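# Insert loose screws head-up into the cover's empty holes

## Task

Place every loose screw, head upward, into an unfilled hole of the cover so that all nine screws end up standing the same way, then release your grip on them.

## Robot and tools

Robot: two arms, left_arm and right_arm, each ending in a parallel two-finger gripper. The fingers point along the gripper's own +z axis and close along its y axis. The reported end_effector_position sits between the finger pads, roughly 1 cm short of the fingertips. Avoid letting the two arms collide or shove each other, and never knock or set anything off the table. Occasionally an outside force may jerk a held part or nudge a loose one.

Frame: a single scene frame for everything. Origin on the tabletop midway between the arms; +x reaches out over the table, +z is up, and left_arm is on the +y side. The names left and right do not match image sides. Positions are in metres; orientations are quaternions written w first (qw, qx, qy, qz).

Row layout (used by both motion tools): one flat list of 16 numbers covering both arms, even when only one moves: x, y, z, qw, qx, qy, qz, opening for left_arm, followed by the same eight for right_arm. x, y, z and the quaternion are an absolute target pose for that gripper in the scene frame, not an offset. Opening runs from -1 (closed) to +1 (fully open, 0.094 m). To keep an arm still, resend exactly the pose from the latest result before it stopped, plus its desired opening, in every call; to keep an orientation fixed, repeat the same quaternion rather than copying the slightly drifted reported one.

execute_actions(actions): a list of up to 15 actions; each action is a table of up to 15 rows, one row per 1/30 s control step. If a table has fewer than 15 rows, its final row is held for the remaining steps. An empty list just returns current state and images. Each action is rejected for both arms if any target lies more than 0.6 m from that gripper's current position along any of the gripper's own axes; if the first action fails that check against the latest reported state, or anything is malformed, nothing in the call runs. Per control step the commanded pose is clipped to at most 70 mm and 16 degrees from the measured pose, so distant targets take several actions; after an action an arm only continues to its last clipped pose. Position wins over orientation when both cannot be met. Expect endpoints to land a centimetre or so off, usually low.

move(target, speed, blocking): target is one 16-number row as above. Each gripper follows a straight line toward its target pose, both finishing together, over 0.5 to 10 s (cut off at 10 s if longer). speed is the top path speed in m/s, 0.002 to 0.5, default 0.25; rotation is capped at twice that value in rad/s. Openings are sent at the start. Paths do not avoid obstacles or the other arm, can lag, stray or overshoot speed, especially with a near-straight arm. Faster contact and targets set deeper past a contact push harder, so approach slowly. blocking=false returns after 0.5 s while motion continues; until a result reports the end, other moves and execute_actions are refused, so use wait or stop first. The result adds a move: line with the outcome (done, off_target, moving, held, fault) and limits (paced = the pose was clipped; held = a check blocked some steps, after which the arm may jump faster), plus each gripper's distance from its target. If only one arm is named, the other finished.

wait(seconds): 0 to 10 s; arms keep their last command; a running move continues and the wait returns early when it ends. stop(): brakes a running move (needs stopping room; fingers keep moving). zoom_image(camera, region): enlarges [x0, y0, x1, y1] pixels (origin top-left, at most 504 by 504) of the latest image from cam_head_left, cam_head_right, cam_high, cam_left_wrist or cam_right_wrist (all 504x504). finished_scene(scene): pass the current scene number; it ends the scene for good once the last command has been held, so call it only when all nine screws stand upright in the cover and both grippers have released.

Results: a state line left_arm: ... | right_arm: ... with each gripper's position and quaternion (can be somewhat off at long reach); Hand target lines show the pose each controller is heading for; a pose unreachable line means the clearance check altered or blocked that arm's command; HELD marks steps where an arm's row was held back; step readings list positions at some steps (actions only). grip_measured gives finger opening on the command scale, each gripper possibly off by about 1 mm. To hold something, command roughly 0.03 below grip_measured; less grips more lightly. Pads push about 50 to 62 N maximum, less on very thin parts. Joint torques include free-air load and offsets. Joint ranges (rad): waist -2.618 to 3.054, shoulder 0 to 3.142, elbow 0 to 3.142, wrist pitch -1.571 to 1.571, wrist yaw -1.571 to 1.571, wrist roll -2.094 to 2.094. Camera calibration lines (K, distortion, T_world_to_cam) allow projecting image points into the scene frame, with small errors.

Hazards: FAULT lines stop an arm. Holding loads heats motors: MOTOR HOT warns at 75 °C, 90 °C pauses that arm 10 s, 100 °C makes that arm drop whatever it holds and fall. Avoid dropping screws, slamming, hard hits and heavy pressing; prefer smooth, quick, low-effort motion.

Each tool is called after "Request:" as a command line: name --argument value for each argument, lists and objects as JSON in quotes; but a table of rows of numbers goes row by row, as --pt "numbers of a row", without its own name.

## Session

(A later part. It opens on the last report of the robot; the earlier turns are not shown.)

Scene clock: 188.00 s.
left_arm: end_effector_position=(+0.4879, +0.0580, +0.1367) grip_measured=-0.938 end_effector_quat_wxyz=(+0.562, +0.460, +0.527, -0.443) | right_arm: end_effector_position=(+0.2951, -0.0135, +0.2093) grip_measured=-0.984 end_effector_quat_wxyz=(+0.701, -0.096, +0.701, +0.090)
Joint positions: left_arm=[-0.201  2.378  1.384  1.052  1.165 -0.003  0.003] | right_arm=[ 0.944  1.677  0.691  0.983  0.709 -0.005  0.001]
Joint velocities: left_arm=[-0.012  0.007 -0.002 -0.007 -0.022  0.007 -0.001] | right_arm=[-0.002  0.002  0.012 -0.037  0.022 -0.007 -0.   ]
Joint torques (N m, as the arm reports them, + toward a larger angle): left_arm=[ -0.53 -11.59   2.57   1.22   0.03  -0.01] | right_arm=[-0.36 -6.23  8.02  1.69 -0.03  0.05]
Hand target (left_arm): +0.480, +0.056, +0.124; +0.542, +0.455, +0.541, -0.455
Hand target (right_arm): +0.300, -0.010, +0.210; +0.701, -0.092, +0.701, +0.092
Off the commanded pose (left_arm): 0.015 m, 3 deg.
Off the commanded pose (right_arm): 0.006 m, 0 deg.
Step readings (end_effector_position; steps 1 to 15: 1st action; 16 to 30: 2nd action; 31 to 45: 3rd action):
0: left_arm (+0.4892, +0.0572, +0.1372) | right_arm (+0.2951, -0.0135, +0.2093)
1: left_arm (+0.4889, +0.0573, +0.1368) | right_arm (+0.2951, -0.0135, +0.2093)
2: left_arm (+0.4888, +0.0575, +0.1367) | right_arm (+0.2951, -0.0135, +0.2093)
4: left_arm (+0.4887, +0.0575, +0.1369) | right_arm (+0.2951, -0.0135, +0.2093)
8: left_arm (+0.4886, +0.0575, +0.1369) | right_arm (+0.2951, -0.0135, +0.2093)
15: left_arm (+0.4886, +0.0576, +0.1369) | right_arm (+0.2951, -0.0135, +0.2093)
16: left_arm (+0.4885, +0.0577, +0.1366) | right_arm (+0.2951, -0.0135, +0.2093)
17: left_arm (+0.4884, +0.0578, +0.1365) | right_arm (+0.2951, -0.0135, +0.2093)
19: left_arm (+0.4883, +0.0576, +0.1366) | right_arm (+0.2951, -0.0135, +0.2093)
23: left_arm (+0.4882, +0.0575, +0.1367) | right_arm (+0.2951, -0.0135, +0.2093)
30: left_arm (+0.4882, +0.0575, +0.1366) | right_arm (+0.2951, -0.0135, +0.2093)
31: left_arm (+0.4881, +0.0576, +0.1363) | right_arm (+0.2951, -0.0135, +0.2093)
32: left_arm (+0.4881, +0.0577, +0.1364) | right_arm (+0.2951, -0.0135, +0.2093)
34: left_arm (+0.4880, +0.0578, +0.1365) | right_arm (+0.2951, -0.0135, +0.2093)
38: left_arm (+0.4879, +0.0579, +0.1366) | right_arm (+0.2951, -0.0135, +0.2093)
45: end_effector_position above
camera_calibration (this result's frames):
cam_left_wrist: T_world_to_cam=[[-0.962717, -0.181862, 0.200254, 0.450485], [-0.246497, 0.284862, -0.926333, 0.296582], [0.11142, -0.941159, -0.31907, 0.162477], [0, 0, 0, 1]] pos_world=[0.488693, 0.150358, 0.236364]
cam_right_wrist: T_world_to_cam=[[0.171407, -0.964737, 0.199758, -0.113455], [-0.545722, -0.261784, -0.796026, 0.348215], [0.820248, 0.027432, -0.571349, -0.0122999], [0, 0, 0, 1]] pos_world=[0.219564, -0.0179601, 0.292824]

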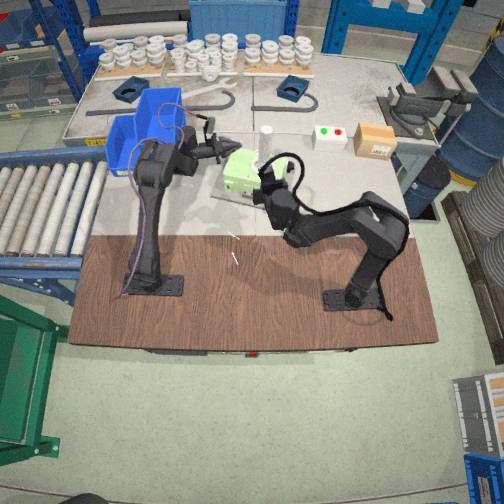

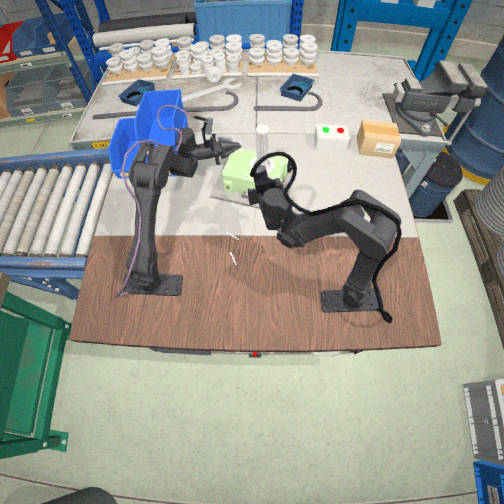

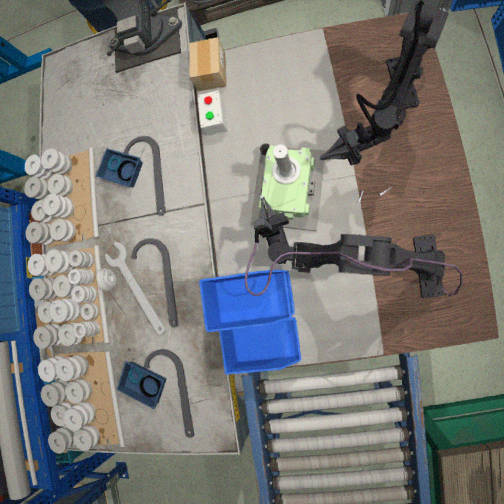

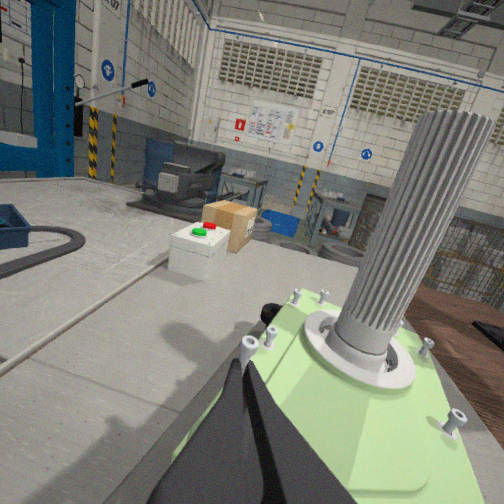

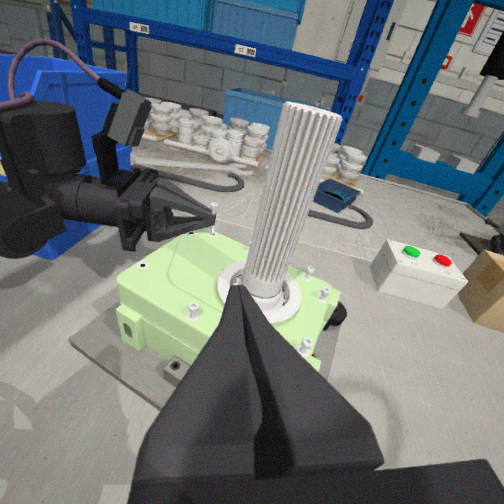

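Request:
move --target '[0.486,0.056,0.152,0.542,0.455,0.542,-0.455,-1,0.30,-0.01,0.21,0.701,-0.092,0.701,0.092,-1]' --speed 0.03

Request:
move --target '[0.486,0.056,0.125,0.542,0.455,0.542,-0.455,-1,0.30,-0.01,0.21,0.701,-0.092,0.701,0.092,-1]' --speed 0.03

Request:
zoom_image --camera "cam_right_wrist" --region '[150,170,270,290]'

Scene clock: 189.47 s.
left_arm: end_effector_position=(+0.4876, +0.0580, +0.1383) grip_measured=-0.938 end_effector_quat_wxyz=(+0.539, +0.448, +0.550, -0.455) | right_arm: end_effector_position=(+0.2951, -0.0135, +0.2093) grip_measured=-0.984 end_effector_quat_wxyz=(+0.701, -0.096, +0.701, +0.090)
Joint positions: left_arm=[-0.201  2.346  1.384  0.946  1.165 -0.003  0.003] | right_arm=[ 0.944  1.677  0.691  0.983  0.709 -0.005  0.001]
Joint velocities: left_arm=[-0.007  0.002 -0.002 -0.066 -0.051  0.022  0.   ] | right_arm=[ 0.002 -0.012 -0.007 -0.007  0.051  0.022 -0.001]
Joint torques (N m, as the arm reports them, + toward a larger angle): left_arm=[ -0.28 -13.17   5.63   1.41   0.11   0.  ] | right_arm=[-0.35 -6.25  8.01  1.69 -0.02  0.05]
Hand target (left_arm): +0.486, +0.056, +0.152; +0.542, +0.455, +0.541, -0.455
Hand target (right_arm): +0.300, -0.010, +0.210; +0.701, -0.092, +0.701, +0.092
Off the commanded pose (left_arm): 0.014 m, 1 deg.
Off the commanded pose (right_arm): 0.006 m, 0 deg.
move: off_target (left_arm)
camera_calibration (this result's frames):
cam_left_wrist: T_world_to_cam=[[-0.94596, -0.185598, 0.265919, 0.432845], [-0.312204, 0.299511, -0.901566, 0.32577], [0.0876835, -0.935867, -0.34127, 0.177433], [0, 0, 0, 1]] pos_world=[0.495603, 0.148817, 0.239154]
cam_right_wrist: T_world_to_cam=[[0.171407, -0.964737, 0.199758, -0.113455], [-0.545722, -0.261784, -0.796026, 0.348215], [0.820248, 0.027432, -0.571349, -0.0122999], [0, 0, 0, 1]] pos_world=[0.219564, -0.0179601, 0.292824]

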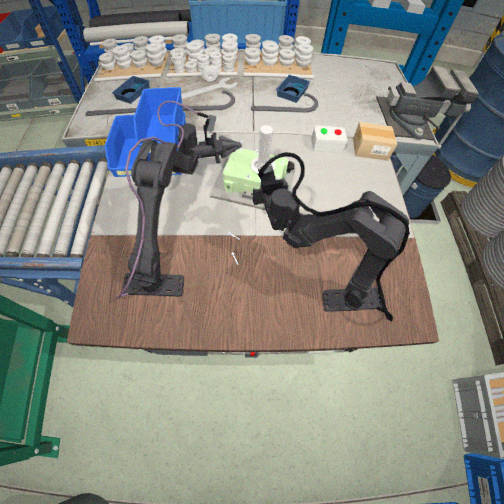

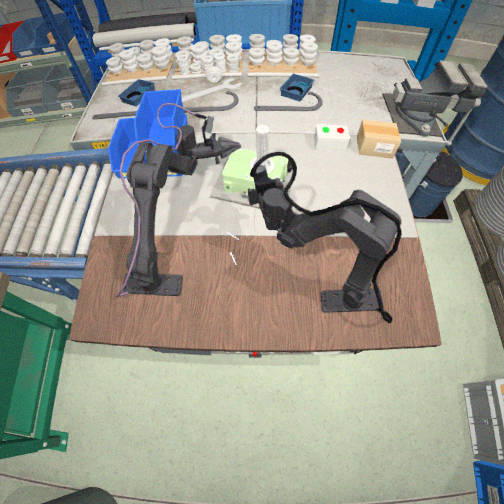

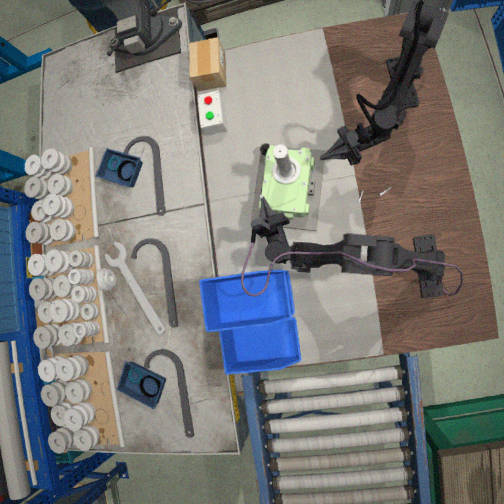

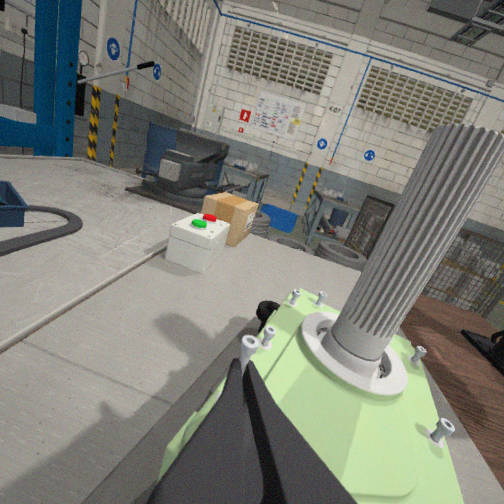

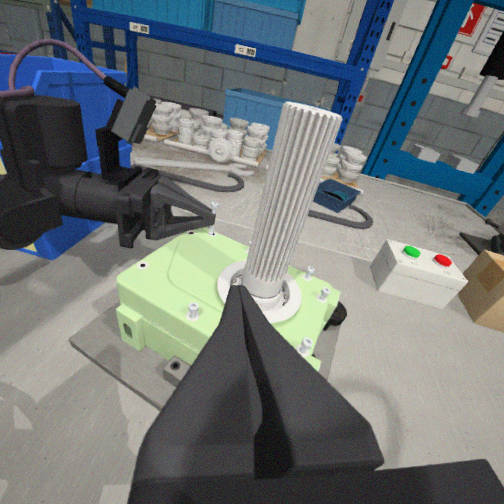

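Scene clock: 190.23 s.
left_arm: end_effector_position=(+0.4871, +0.0578, +0.1373) grip_measured=-0.938 end_effector_quat_wxyz=(+0.553, +0.457, +0.534, -0.448) | right_arm: end_effector_position=(+0.2951, -0.0135, +0.2093) grip_measured=-0.984 end_effector_quat_wxyz=(+0.701, -0.096, +0.701, +0.090)
Joint positions: left_arm=[-0.201  2.366  1.384  1.015  1.17  -0.003  0.003] | right_arm=[ 0.944  1.677  0.691  0.983  0.709 -0.005  0.001]
Joint velocities: left_arm=[ 0.022 -0.007  0.007  0.007  0.081 -0.007  0.001] | right_arm=[-0.012  0.017 -0.007 -0.007  0.037 -0.037 -0.001]
Joint torques (N m, as the arm reports them, + toward a larger angle): left_arm=[-0.28 -9.8   4.94  1.37  0.04  0.  ] | right_arm=[-0.35 -6.26  8.01  1.69 -0.03  0.05]
Hand target (left_arm): +0.486, +0.056, +0.125; +0.542, +0.455, +0.542, -0.455
Hand target (right_arm): +0.300, -0.010, +0.210; +0.701, -0.092, +0.701, +0.092
Off the commanded pose (left_arm): 0.012 m, 2 deg.
Off the commanded pose (right_arm): 0.006 m, 0 deg.
move: off_target (left_arm)
camera_calibration (this result's frames):
cam_left_wrist: T_world_to_cam=[[-0.958187, -0.178708, 0.223476, 0.444004], [-0.26849, 0.29143, -0.91814, 0.306211], [0.0989515, -0.939751, -0.327226, 0.169727], [0, 0, 0, 1]] pos_world=[0.490858, 0.149609, 0.23746]
cam_right_wrist: T_world_to_cam=[[0.171407, -0.964737, 0.199758, -0.113455], [-0.545722, -0.261784, -0.796026, 0.348215], [0.820248, 0.027432, -0.571349, -0.0122999], [0, 0, 0, 1]] pos_world=[0.219564, -0.0179601, 0.292824]

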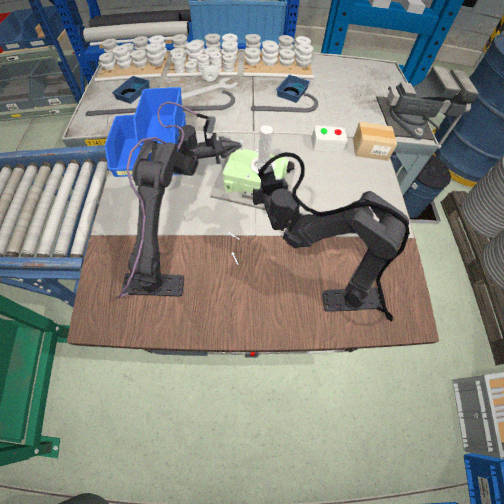

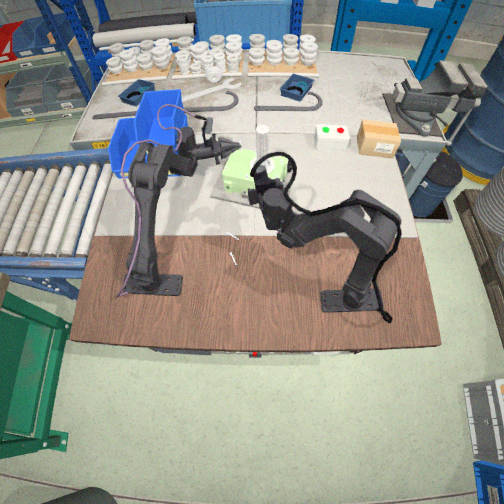

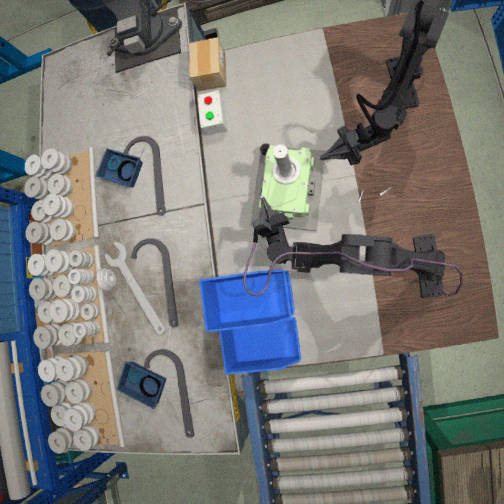

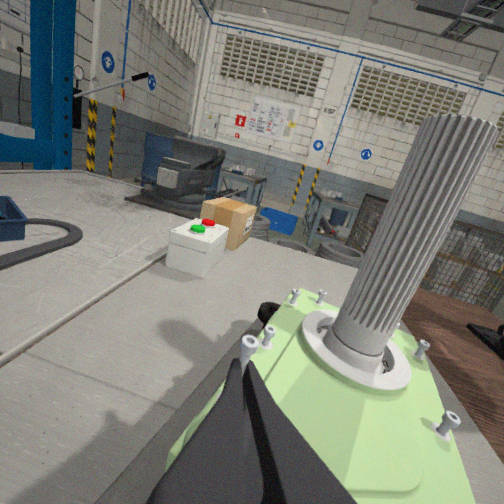

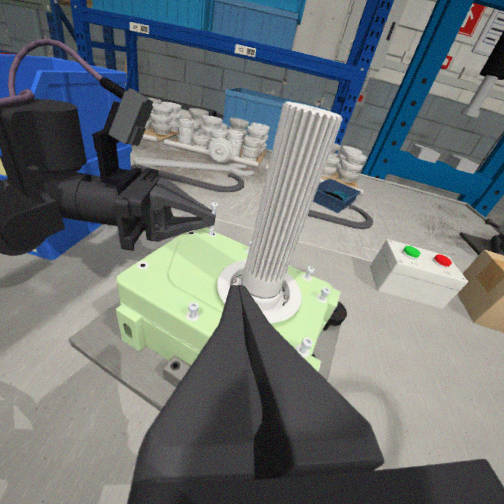

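Region (150, 170, 270, 290) of cam_right_wrist's 504x504 image, scaled by 4.200, with more detail than that image has.

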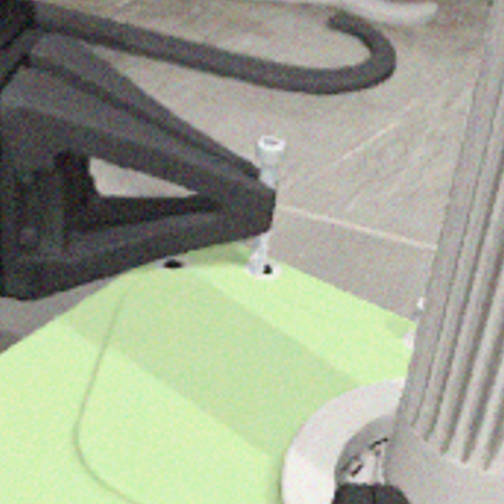

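x good now; −y 1.5 mm in increments.

Request:
execute_actions --actions '[[[0.487,0.051,0.128,0.542,0.455,0.542,-0.455,-1,0.30,-0.01,0.21,0.701,-0.092,0.701,0.092,-1]],[[0.487,0.049,0.128,0.542,0.455,0.542,-0.455,-1,0.30,-0.01,0.21,0.701,-0.092,0.701,0.092,-1]],[[0.487,0.047,0.128,0.542,0.455,0.542,-0.455,-1,0.30,-0.01,0.21,0.701,-0.092,0.701,0.092,-1]]]'

Request:
zoom_image --camera "cam_right_wrist" --region '[150,170,270,290]'

Scene clock: 191.87 s.
left_arm: end_effector_position=(+0.4866, +0.0559, +0.1373) grip_measured=-0.938 end_effector_quat_wxyz=(+0.553, +0.457, +0.533, -0.448) | right_arm: end_effector_position=(+0.2951, -0.0135, +0.2093) grip_measured=-0.984 end_effector_quat_wxyz=(+0.701, -0.096, +0.701, +0.090)
Joint positions: left_arm=[-0.205  2.367  1.384  1.016  1.166 -0.003  0.003] | right_arm=[ 0.944  1.677  0.691  0.983  0.709 -0.005  0.001]
Joint velocities: left_arm=[ 0.002 -0.002  0.012 -0.022 -0.022  0.022  0.   ] | right_arm=[-0.017  0.007  0.017 -0.066 -0.007  0.051  0.   ]
Joint torques (N m, as the arm reports them, + toward a larger angle): left_arm=[-1.45 -9.92  6.09  1.23 -0.13  0.  ] | right_arm=[-0.36 -6.26  8.    1.69 -0.03  0.05]
Hand target (left_arm): +0.486, +0.047, +0.128; +0.542, +0.455, +0.541, -0.455
Hand target (right_arm): +0.300, -0.010, +0.210; +0.701, -0.092, +0.701, +0.092
Off the commanded pose (left_arm): 0.013 m, 2 deg.
Off the commanded pose (right_arm): 0.006 m, 0 deg.
Step readings (end_effector_position; steps 1 to 15: 1st action; 16 to 30: 2nd action; 31 to 45: 3rd action):
0: left_arm (+0.4871, +0.0578, +0.1373) | right_arm (+0.2951, -0.0135, +0.2093)
1: left_arm (+0.4871, +0.0578, +0.1373) | right_arm (+0.2951, -0.0135, +0.2093)
2: left_arm (+0.4871, +0.0578, +0.1373) | right_arm (+0.2951, -0.0135, +0.2093)
4: left_arm (+0.4871, +0.0578, +0.1373) | right_arm (+0.2951, -0.0135, +0.2093)
8: left_arm (+0.4871, +0.0578, +0.1373) | right_arm (+0.2951, -0.0135, +0.2093)
15: left_arm (+0.4871, +0.0578, +0.1373) | right_arm (+0.2951, -0.0135, +0.2093)
16: left_arm (+0.4871, +0.0578, +0.1373) | right_arm (+0.2951, -0.0135, +0.2093)
17: left_arm (+0.4871, +0.0578, +0.1373) | right_arm (+0.2951, -0.0135, +0.2093)
19: left_arm (+0.4871, +0.0578, +0.1373) | right_arm (+0.2951, -0.0135, +0.2093)
23: left_arm (+0.4871, +0.0578, +0.1373) | right_arm (+0.2951, -0.0135, +0.2093)
30: left_arm (+0.4871, +0.0578, +0.1373) | right_arm (+0.2951, -0.0135, +0.2093)
31: left_arm (+0.4870, +0.0576, +0.1373) | right_arm (+0.2951, -0.0135, +0.2093)
32: left_arm (+0.4870, +0.0573, +0.1373) | right_arm (+0.2951, -0.0135, +0.2093)
34: left_arm (+0.4867, +0.0562, +0.1373) | right_arm (+0.2951, -0.0135, +0.2093)
38: left_arm (+0.4866, +0.0559, +0.1373) | right_arm (+0.2951, -0.0135, +0.2093)
45: end_effector_position above
camera_calibration (this result's frames):
cam_left_wrist: T_world_to_cam=[[-0.958498, -0.178258, 0.222498, 0.443443], [-0.267377, 0.291192, -0.918541, 0.306199], [0.0989473, -0.93991, -0.326769, 0.167936], [0, 0, 0, 1]] pos_world=[0.490293, 0.147729, 0.237468]
cam_right_wrist: T_world_to_cam=[[0.171407, -0.964737, 0.199758, -0.113455], [-0.545722, -0.261784, -0.796026, 0.348215], [0.820248, 0.027432, -0.571349, -0.0122999], [0, 0, 0, 1]] pos_world=[0.219564, -0.0179601, 0.292824]

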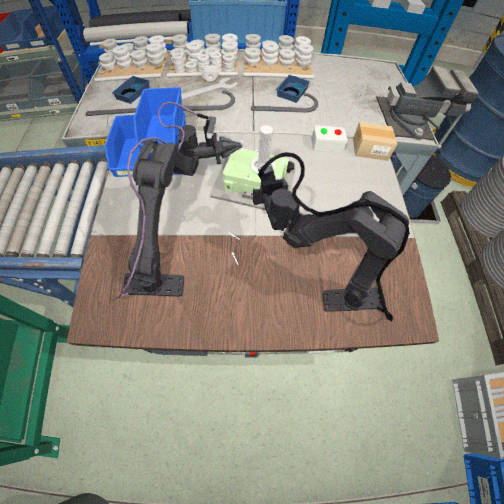

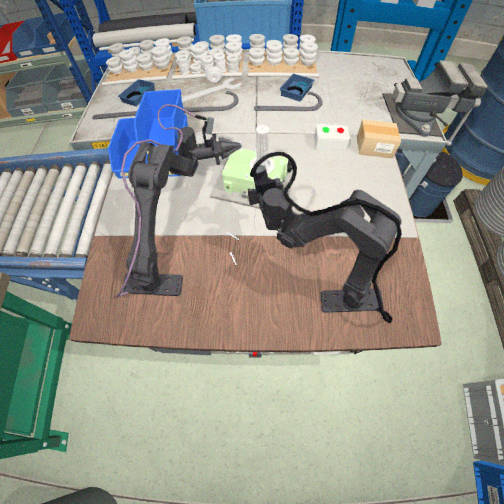

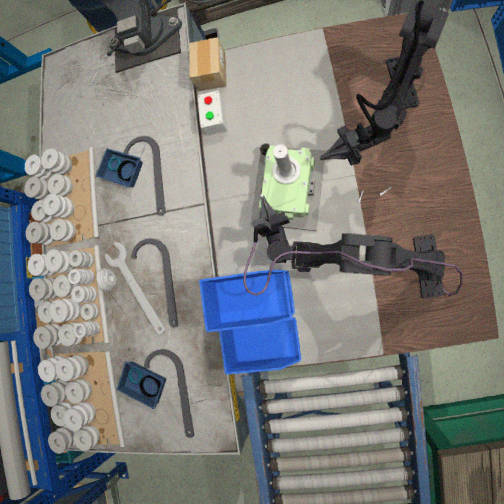

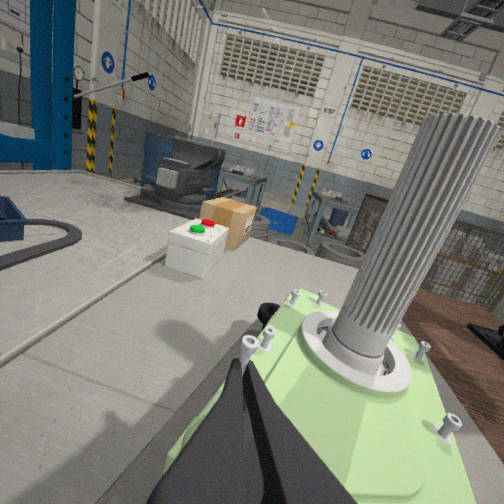

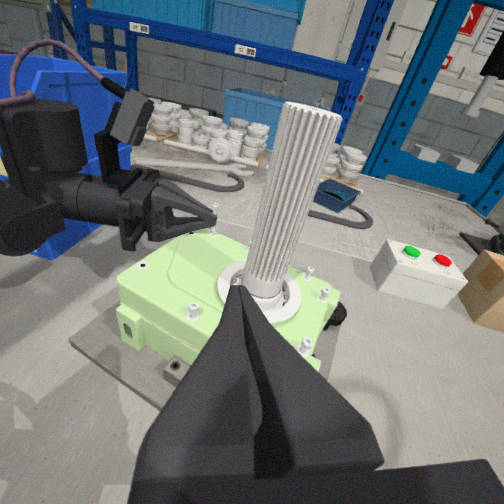

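Region (150, 170, 270, 290) of cam_right_wrist's 504x504 image, scaled by 4.200, with more detail than that image has.

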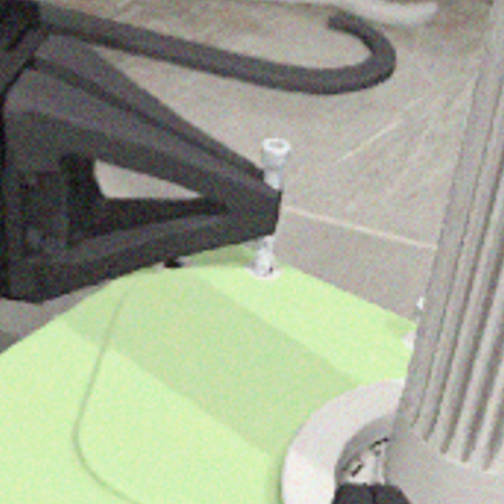

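Request:
execute_actions --actions '[[[0.4866,0.054,0.148,0.542,0.455,0.542,-0.455,-1,0.30,-0.01,0.21,0.701,-0.092,0.701,0.092,-1]],[[0.4866,0.054,0.120,0.542,0.455,0.542,-0.455,-1,0.30,-0.01,0.21,0.701,-0.092,0.701,0.092,-1]],[[0.4866,0.054,0.148,0.542,0.455,0.542,-0.455,-1,0.30,-0.01,0.21,0.701,-0.092,0.701,0.092,-1]],[[0.4876,0.054,0.120,0.542,0.455,0.542,-0.455,-1,0.30,-0.01,0.21,0.701,-0.092,0.701,0.092,-1]],[[0.4886,0.054,0.148,0.542,0.455,0.542,-0.455,-1,0.30,-0.01,0.21,0.701,-0.092,0.701,0.092,-1]],[[0.4896,0.054,0.120,0.542,0.455,0.542,-0.455,-1,0.30,-0.01,0.21,0.701,-0.092,0.701,0.092,-1]]]'

Request:
zoom_image --camera "cam_right_wrist" --region '[150,170,270,290]'

Scene clock: 195.07 s.
left_arm: end_effector_position=(+0.4841, +0.0555, +0.1374) grip_measured=-0.938 end_effector_quat_wxyz=(+0.555, +0.463, +0.525, -0.450) | right_arm: end_effector_position=(+0.2951, -0.0135, +0.2093) grip_measured=-0.984 end_effector_quat_wxyz=(+0.701, -0.096, +0.701, +0.090)
Joint positions: left_arm=[-0.205  2.374  1.384  1.043  1.18  -0.007  0.003] | right_arm=[ 0.944  1.677  0.691  0.983  0.709 -0.005  0.001]
Joint velocities: left_arm=[-0.017  0.007 -0.007 -0.081  0.007 -0.007  0.001] | right_arm=[ 0.007  0.007  0.012  0.022 -0.037  0.095 -0.001]
Joint torques (N m, as the arm reports them, + toward a larger angle): left_arm=[-0.09 -8.79  6.27  1.12 -0.13  0.03] | right_arm=[-0.32 -6.24  8.    1.69 -0.02  0.05]
Hand target (left_arm): +0.489, +0.054, +0.120; +0.542, +0.454, +0.541, -0.455
Hand target (right_arm): +0.300, -0.010, +0.210; +0.701, -0.092, +0.701, +0.092
Off the commanded pose (left_arm): 0.018 m, 3 deg.
Off the commanded pose (right_arm): 0.006 m, 0 deg.
Step readings (end_effector_position; steps 1 to 15: 1st action; 16 to 30: 2nd action; 31 to 45: 3rd action; 46 to 60: 4th action; 61 to 75: 5th action; 76 to 90: 6th action):
0: left_arm (+0.4866, +0.0559, +0.1373) | right_arm (+0.2951, -0.0135, +0.2093)
1: left_arm (+0.4866, +0.0559, +0.1376) | right_arm (+0.2951, -0.0135, +0.2093)
2: left_arm (+0.4866, +0.0559, +0.1376) | right_arm (+0.2951, -0.0135, +0.2093)
4: left_arm (+0.4866, +0.0559, +0.1376) | right_arm (+0.2951, -0.0135, +0.2093)
8: left_arm (+0.4865, +0.0559, +0.1375) | right_arm (+0.2951, -0.0135, +0.2093)
15: left_arm (+0.4865, +0.0559, +0.1375) | right_arm (+0.2951, -0.0135, +0.2093)
16: left_arm (+0.4865, +0.0559, +0.1367) | right_arm (+0.2951, -0.0135, +0.2093)
17: left_arm (+0.4865, +0.0559, +0.1366) | right_arm (+0.2951, -0.0135, +0.2093)
19: left_arm (+0.4862, +0.0558, +0.1367) | right_arm (+0.2951, -0.0135, +0.2093)
23: left_arm (+0.4858, +0.0558, +0.1372) | right_arm (+0.2951, -0.0135, +0.2093)
30: left_arm (+0.4856, +0.0557, +0.1375) | right_arm (+0.2951, -0.0135, +0.2093)
31: left_arm (+0.4856, +0.0557, +0.1382) | right_arm (+0.2951, -0.0135, +0.2093)
32: left_arm (+0.4857, +0.0557, +0.1384) | right_arm (+0.2951, -0.0135, +0.2093)
34: left_arm (+0.4856, +0.0557, +0.1382) | right_arm (+0.2951, -0.0135, +0.2093)
38: left_arm (+0.4856, +0.0557, +0.1375) | right_arm (+0.2951, -0.0135, +0.2093)
45: left_arm (+0.4856, +0.0558, +0.1374) | right_arm (+0.2951, -0.0135, +0.2093)
46: left_arm (+0.4856, +0.0557, +0.1366) | right_arm (+0.2951, -0.0135, +0.2093)
47: left_arm (+0.4855, +0.0557, +0.1364) | right_arm (+0.2951, -0.0135, +0.2093)
49: left_arm (+0.4854, +0.0557, +0.1366) | right_arm (+0.2951, -0.0135, +0.2093)
53: left_arm (+0.4850, +0.0556, +0.1372) | right_arm (+0.2951, -0.0135, +0.2093)
60: left_arm (+0.4849, +0.0556, +0.1373) | right_arm (+0.2951, -0.0135, +0.2093)
61: left_arm (+0.4849, +0.0556, +0.1381) | right_arm (+0.2951, -0.0135, +0.2093)
62: left_arm (+0.4849, +0.0556, +0.1379) | right_arm (+0.2951, -0.0135, +0.2093)
64: left_arm (+0.4849, +0.0556, +0.1377) | right_arm (+0.2951, -0.0135, +0.2093)
68: left_arm (+0.4850, +0.0556, +0.1372) | right_arm (+0.2951, -0.0135, +0.2093)
75: left_arm (+0.4851, +0.0557, +0.1373) | right_arm (+0.2951, -0.0135, +0.2093)
76: left_arm (+0.4852, +0.0557, +0.1363) | right_arm (+0.2951, -0.0135, +0.2093)
77: left_arm (+0.4851, +0.0556, +0.1363) | right_arm (+0.2951, -0.0135, +0.2093)
79: left_arm (+0.4848, +0.0556, +0.1366) | right_arm (+0.2951, -0.0135, +0.2093)
83: left_arm (+0.4844, +0.0555, +0.1371) | right_arm (+0.2951, -0.0135, +0.2093)
90: end_effector_position above
camera_calibration (this result's frames):
cam_left_wrist: T_world_to_cam=[[-0.964382, -0.163697, 0.207775, 0.445012], [-0.248428, 0.290788, -0.923973, 0.297336], [0.0908334, -0.94268, -0.321098, 0.171112], [0, 0, 0, 1]] pos_world=[0.487485, 0.147689, 0.237212]
cam_right_wrist: T_world_to_cam=[[0.171407, -0.964737, 0.199758, -0.113455], [-0.545722, -0.261784, -0.796026, 0.348215], [0.820248, 0.027432, -0.571349, -0.0122999], [0, 0, 0, 1]] pos_world=[0.219564, -0.0179601, 0.292824]

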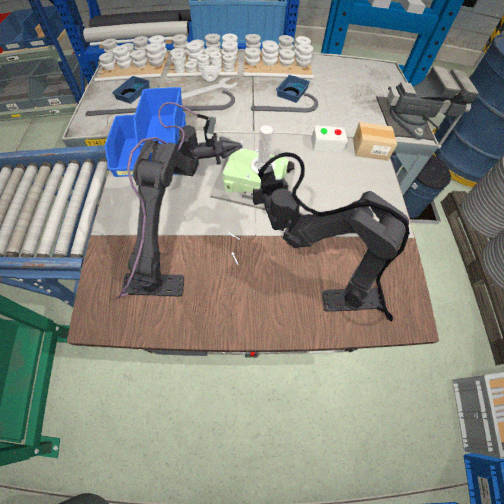

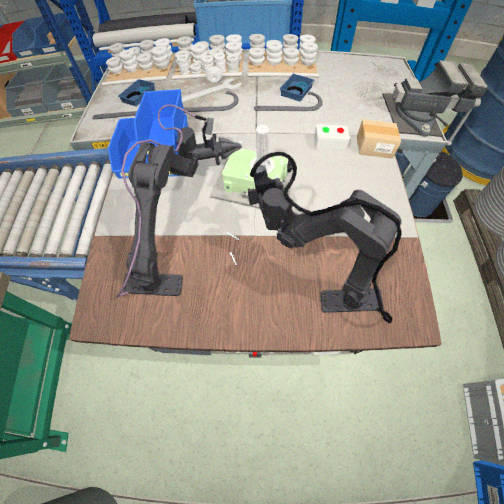

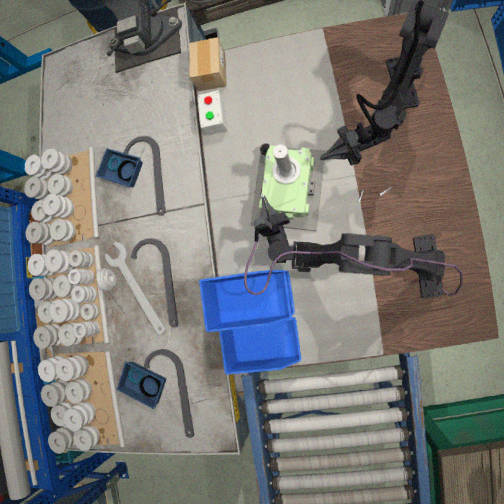

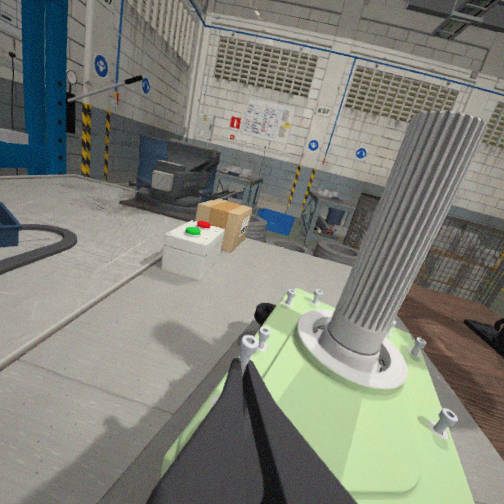

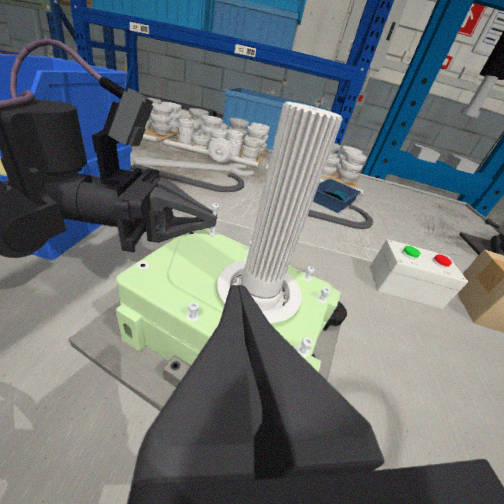

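Region (150, 170, 270, 290) of cam_right_wrist's 504x504 image, scaled by 4.200, with more detail than that image has.

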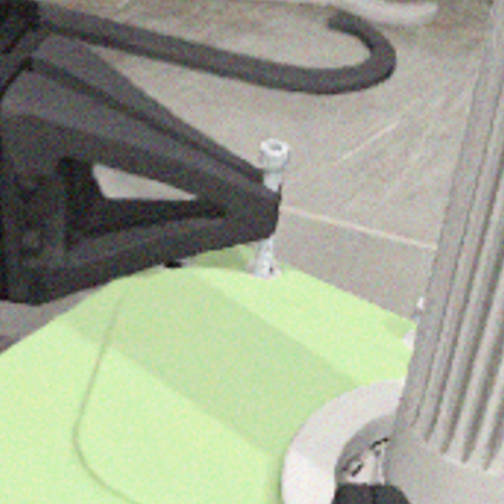

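Request:
execute_actions --actions '[[[0.491,0.055,0.127,0.542,0.455,0.542,-0.455,-1,0.30,-0.01,0.21,0.701,-0.092,0.701,0.092,-1]],[[0.493,0.055,0.127,0.542,0.455,0.542,-0.455,-1,0.30,-0.01,0.21,0.701,-0.092,0.701,0.092,-1]],[[0.495,0.055,0.127,0.542,0.455,0.542,-0.455,-1,0.30,-0.01,0.21,0.701,-0.092,0.701,0.092,-1]],[[0.497,0.055,0.127,0.542,0.455,0.542,-0.455,-1,0.30,-0.01,0.21,0.701,-0.092,0.701,0.092,-1]]]'

Request:
zoom_image --camera "cam_right_wrist" --region '[150,170,270,290]'

Scene clock: 197.17 s.
left_arm: end_effector_position=(+0.4906, +0.0539, +0.1377) grip_measured=-0.938 end_effector_quat_wxyz=(+0.552, +0.462, +0.527, -0.451) | right_arm: end_effector_position=(+0.2951, -0.0135, +0.2093) grip_measured=-0.984 end_effector_quat_wxyz=(+0.701, -0.096, +0.701, +0.090)
Joint positions: left_arm=[-0.205  2.389  1.423  1.01   1.181 -0.007  0.003] | right_arm=[ 0.944  1.677  0.691  0.983  0.709 -0.005  0.001]
Joint velocities: left_arm=[-0.012  0.007  0.007  0.037 -0.007  0.022 -0.   ] | right_arm=[ 0.002 -0.002  0.007 -0.066  0.007  0.022  0.   ]
Joint torques (N m, as the arm reports them, + toward a larger angle): left_arm=[ 0.38 -9.84  6.63  1.09 -0.08  0.01] | right_arm=[-0.36 -6.26  8.01  1.68 -0.02  0.06]
Hand target (left_arm): +0.497, +0.055, +0.127; +0.542, +0.454, +0.541, -0.455
Hand target (right_arm): +0.300, -0.010, +0.210; +0.701, -0.092, +0.701, +0.092
Off the commanded pose (left_arm): 0.012 m, 2 deg.
Off the commanded pose (right_arm): 0.006 m, 0 deg.
Step readings (end_effector_position; steps 1 to 15: 1st action; 16 to 30: 2nd action; 31 to 45: 3rd action; 46 to 60: 4th action):
0: left_arm (+0.4841, +0.0555, +0.1373) | right_arm (+0.2951, -0.0135, +0.2093)
1: left_arm (+0.4841, +0.0555, +0.1373) | right_arm (+0.2951, -0.0135, +0.2093)
2: left_arm (+0.4841, +0.0555, +0.1373) | right_arm (+0.2951, -0.0135, +0.2093)
4: left_arm (+0.4841, +0.0555, +0.1373) | right_arm (+0.2951, -0.0135, +0.2093)
8: left_arm (+0.4841, +0.0555, +0.1373) | right_arm (+0.2951, -0.0135, +0.2093)
15: left_arm (+0.4841, +0.0555, +0.1373) | right_arm (+0.2951, -0.0135, +0.2093)
16: left_arm (+0.4844, +0.0553, +0.1381) | right_arm (+0.2951, -0.0135, +0.2093)
17: left_arm (+0.4852, +0.0551, +0.1380) | right_arm (+0.2951, -0.0135, +0.2093)
19: left_arm (+0.4862, +0.0549, +0.1380) | right_arm (+0.2951, -0.0135, +0.2093)
23: left_arm (+0.4867, +0.0548, +0.1378) | right_arm (+0.2951, -0.0135, +0.2093)
30: left_arm (+0.4868, +0.0548, +0.1377) | right_arm (+0.2951, -0.0135, +0.2093)
31: left_arm (+0.4870, +0.0547, +0.1380) | right_arm (+0.2951, -0.0135, +0.2093)
32: left_arm (+0.4876, +0.0546, +0.1378) | right_arm (+0.2951, -0.0135, +0.2093)
34: left_arm (+0.4883, +0.0544, +0.1377) | right_arm (+0.2951, -0.0135, +0.2093)
38: left_arm (+0.4887, +0.0544, +0.1377) | right_arm (+0.2951, -0.0135, +0.2093)
45: left_arm (+0.4887, +0.0544, +0.1376) | right_arm (+0.2951, -0.0135, +0.2093)
46: left_arm (+0.4889, +0.0543, +0.1377) | right_arm (+0.2951, -0.0135, +0.2093)
47: left_arm (+0.4895, +0.0542, +0.1377) | right_arm (+0.2951, -0.0135, +0.2093)
49: left_arm (+0.4903, +0.0540, +0.1377) | right_arm (+0.2951, -0.0135, +0.2093)
53: left_arm (+0.4906, +0.0539, +0.1377) | right_arm (+0.2951, -0.0135, +0.2093)
60: end_effector_position above
camera_calibration (this result's frames):
cam_left_wrist: T_world_to_cam=[[-0.96276, -0.163019, 0.21568, 0.449025], [-0.255977, 0.292921, -0.921235, 0.302861], [0.0870016, -0.942137, -0.323742, 0.171364], [0, 0, 0, 1]] pos_world=[0.494919, 0.145933, 0.237638]
cam_right_wrist: T_world_to_cam=[[0.171407, -0.964737, 0.199758, -0.113455], [-0.545722, -0.261784, -0.796026, 0.348215], [0.820248, 0.027432, -0.571349, -0.0122999], [0, 0, 0, 1]] pos_world=[0.219564, -0.0179601, 0.292824]

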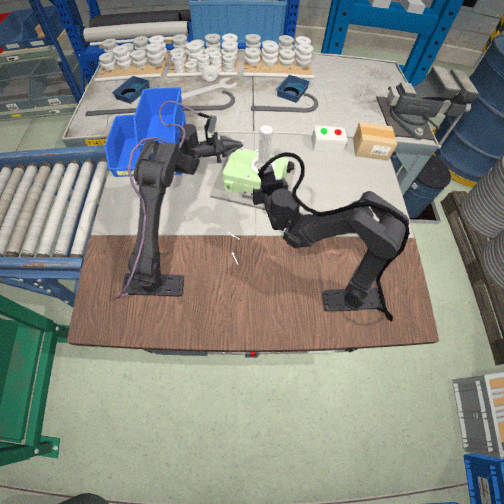

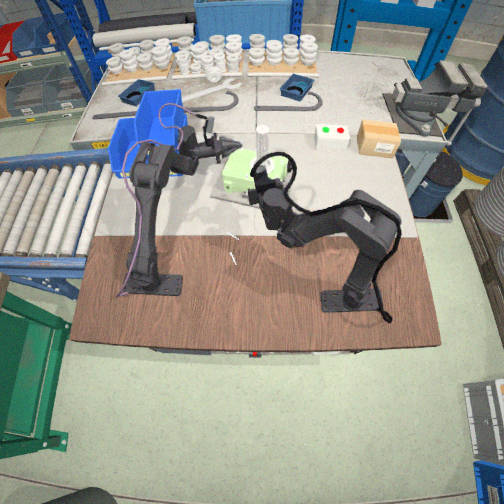

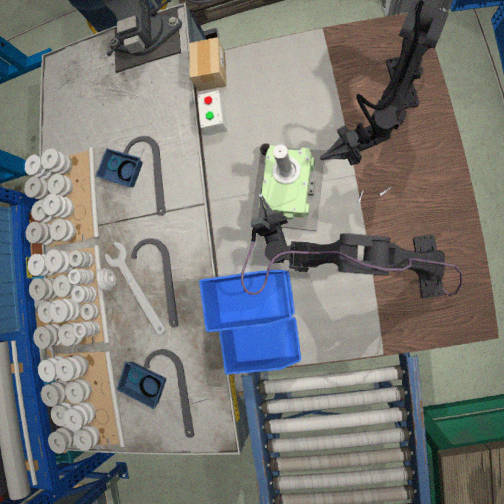

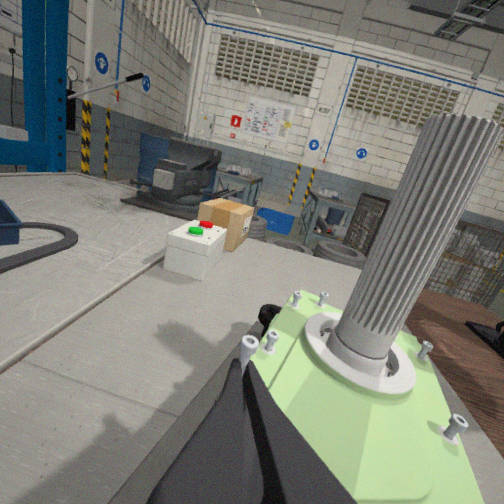

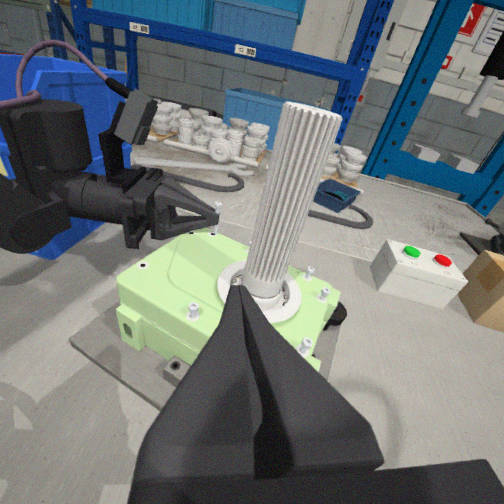

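Region (150, 170, 270, 290) of cam_right_wrist's 504x504 image, scaled by 4.200, with more detail than that image has.

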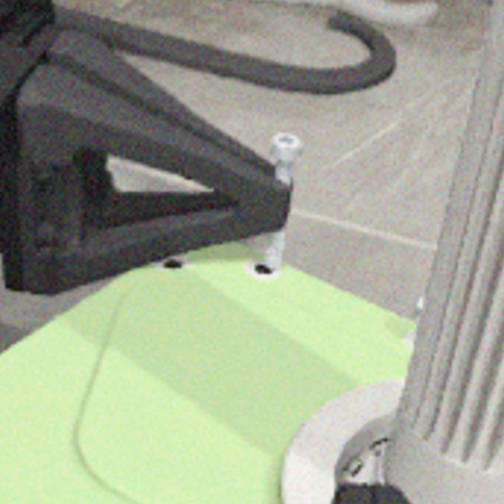

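Request:
execute_actions --actions '[[[0.491,0.061,0.130,0.542,0.455,0.542,-0.455,-1,0.30,-0.01,0.21,0.701,-0.092,0.701,0.092,-1]],[[0.491,0.063,0.130,0.542,0.455,0.542,-0.455,-1,0.30,-0.01,0.21,0.701,-0.092,0.701,0.092,-1]],[[0.484,0.057,0.128,0.542,0.455,0.542,-0.455,-1,0.30,-0.01,0.21,0.701,-0.092,0.701,0.092,-1]],[[0.482,0.057,0.128,0.542,0.455,0.542,-0.455,-1,0.30,-0.01,0.21,0.701,-0.092,0.701,0.092,-1]],[[0.480,0.057,0.128,0.542,0.455,0.542,-0.455,-1,0.30,-0.01,0.21,0.701,-0.092,0.701,0.092,-1]]]'

Request:
zoom_image --camera "cam_right_wrist" --region '[150,170,270,290]'

Scene clock: 199.83 s.
left_arm: end_effector_position=(+0.4880, +0.0574, +0.1366) grip_measured=-0.938 end_effector_quat_wxyz=(+0.559, +0.457, +0.531, -0.445) | right_arm: end_effector_position=(+0.2951, -0.0135, +0.2093) grip_measured=-0.984 end_effector_quat_wxyz=(+0.701, -0.096, +0.701, +0.090)
Joint positions: left_arm=[-0.203  2.374  1.383  1.041  1.162 -0.007  0.003] | right_arm=[ 0.944  1.677  0.691  0.983  0.709 -0.005  0.001]
Joint velocities: left_arm=[-0.012 -0.037  0.002 -0.051 -0.051  0.022  0.001] | right_arm=[-0.017 -0.007 -0.007 -0.051  0.022 -0.037 -0.001]
Joint torques (N m, as the arm reports them, + toward a larger angle): left_arm=[ -0.21 -12.13   2.57   1.25   0.11   0.01] | right_arm=[-0.33 -6.24  8.02  1.69 -0.02  0.05]
Hand target (left_arm): +0.480, +0.057, +0.128; +0.542, +0.454, +0.541, -0.455
Hand target (right_arm): +0.300, -0.010, +0.210; +0.701, -0.092, +0.701, +0.092
Off the commanded pose (left_arm): 0.012 m, 3 deg.
Off the commanded pose (right_arm): 0.006 m, 0 deg.
Step readings (end_effector_position; steps 1 to 15: 1st action; 16 to 30: 2nd action; 31 to 45: 3rd action; 46 to 60: 4th action; 61 to 75: 5th action):
0: left_arm (+0.4906, +0.0539, +0.1377) | right_arm (+0.2951, -0.0135, +0.2093)
1: left_arm (+0.4907, +0.0543, +0.1377) | right_arm (+0.2951, -0.0135, +0.2093)
2: left_arm (+0.4908, +0.0545, +0.1377) | right_arm (+0.2951, -0.0135, +0.2093)
4: left_arm (+0.4911, +0.0550, +0.1376) | right_arm (+0.2951, -0.0135, +0.2093)
8: left_arm (+0.4912, +0.0552, +0.1375) | right_arm (+0.2951, -0.0135, +0.2093)
15: left_arm (+0.4912, +0.0552, +0.1375) | right_arm (+0.2951, -0.0135, +0.2093)
16: left_arm (+0.4912, +0.0552, +0.1375) | right_arm (+0.2951, -0.0135, +0.2093)
17: left_arm (+0.4912, +0.0552, +0.1375) | right_arm (+0.2951, -0.0135, +0.2093)
19: left_arm (+0.4912, +0.0552, +0.1375) | right_arm (+0.2951, -0.0135, +0.2093)
23: left_arm (+0.4912, +0.0552, +0.1375) | right_arm (+0.2951, -0.0135, +0.2093)
30: left_arm (+0.4912, +0.0552, +0.1375) | right_arm (+0.2951, -0.0135, +0.2093)
31: left_arm (+0.4909, +0.0554, +0.1365) | right_arm (+0.2951, -0.0135, +0.2093)
32: left_arm (+0.4903, +0.0557, +0.1368) | right_arm (+0.2951, -0.0135, +0.2093)
34: left_arm (+0.4895, +0.0560, +0.1368) | right_arm (+0.2951, -0.0135, +0.2093)
38: left_arm (+0.4893, +0.0562, +0.1367) | right_arm (+0.2951, -0.0135, +0.2093)
45: left_arm (+0.4893, +0.0562, +0.1367) | right_arm (+0.2951, -0.0135, +0.2093)
46: left_arm (+0.4891, +0.0563, +0.1365) | right_arm (+0.2951, -0.0135, +0.2093)
47: left_arm (+0.4888, +0.0565, +0.1365) | right_arm (+0.2951, -0.0135, +0.2093)
49: left_arm (+0.4884, +0.0567, +0.1365) | right_arm (+0.2951, -0.0135, +0.2093)
53: left_arm (+0.4885, +0.0568, +0.1364) | right_arm (+0.2951, -0.0135, +0.2093)
60: left_arm (+0.4885, +0.0568, +0.1365) | right_arm (+0.2951, -0.0135, +0.2093)
61: left_arm (+0.4884, +0.0569, +0.1363) | right_arm (+0.2951, -0.0135, +0.2093)
62: left_arm (+0.4881, +0.0570, +0.1366) | right_arm (+0.2951, -0.0135, +0.2093)
64: left_arm (+0.4880, +0.0573, +0.1365) | right_arm (+0.2951, -0.0135, +0.2093)
68: left_arm (+0.4880, +0.0574, +0.1366) | right_arm (+0.2951, -0.0135, +0.2093)
75: end_effector_position above
camera_calibration (this result's frames):
cam_left_wrist: T_world_to_cam=[[-0.959996, -0.18383, 0.211223, 0.447735], [-0.257749, 0.28534, -0.923118, 0.301791], [0.109427, -0.940631, -0.321307, 0.163144], [0, 0, 0, 1]] pos_world=[0.489758, 0.149653, 0.236436]
cam_right_wrist: T_world_to_cam=[[0.171407, -0.964737, 0.199758, -0.113455], [-0.545722, -0.261784, -0.796026, 0.348215], [0.820248, 0.027432, -0.571349, -0.0122999], [0, 0, 0, 1]] pos_world=[0.219564, -0.0179601, 0.292824]

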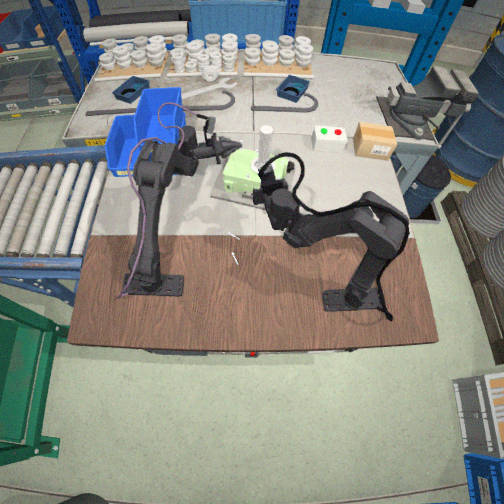

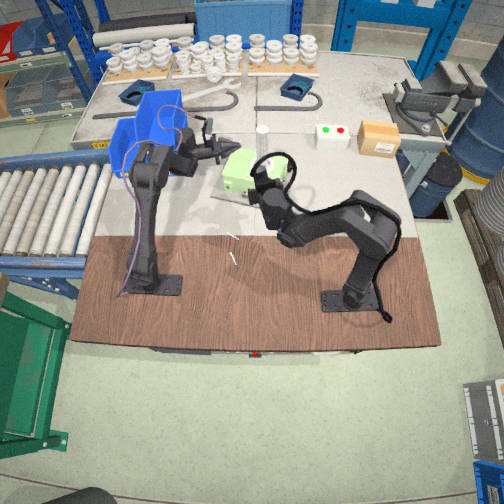

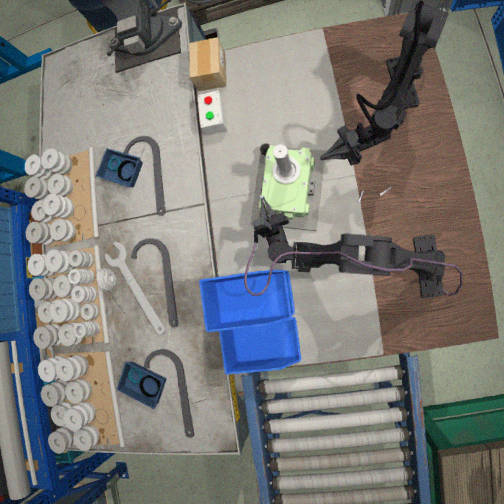

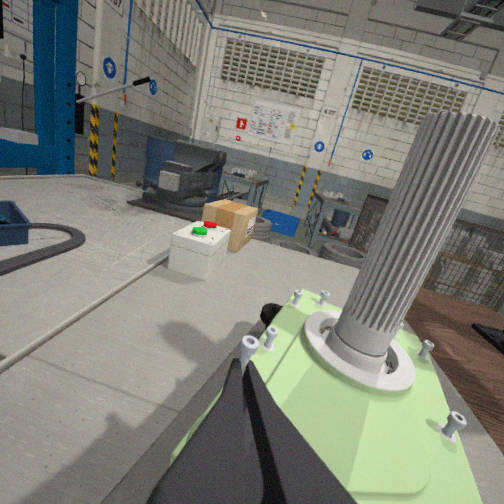

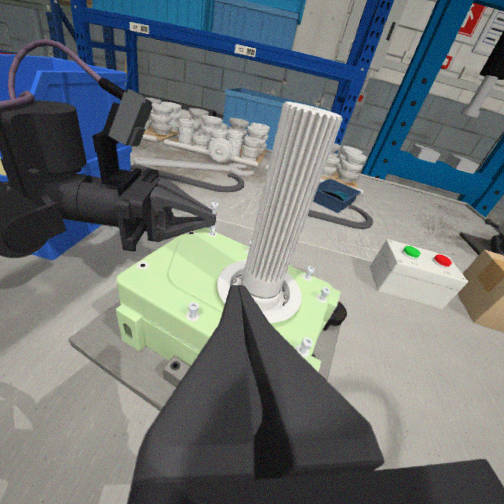

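Region (150, 170, 270, 290) of cam_right_wrist's 504x504 image, scaled by 4.200, with more detail than that image has.

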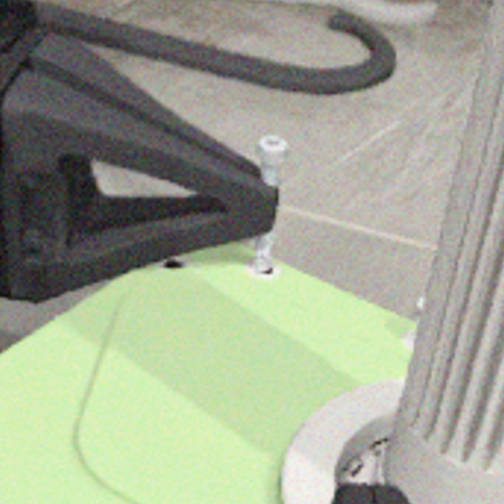

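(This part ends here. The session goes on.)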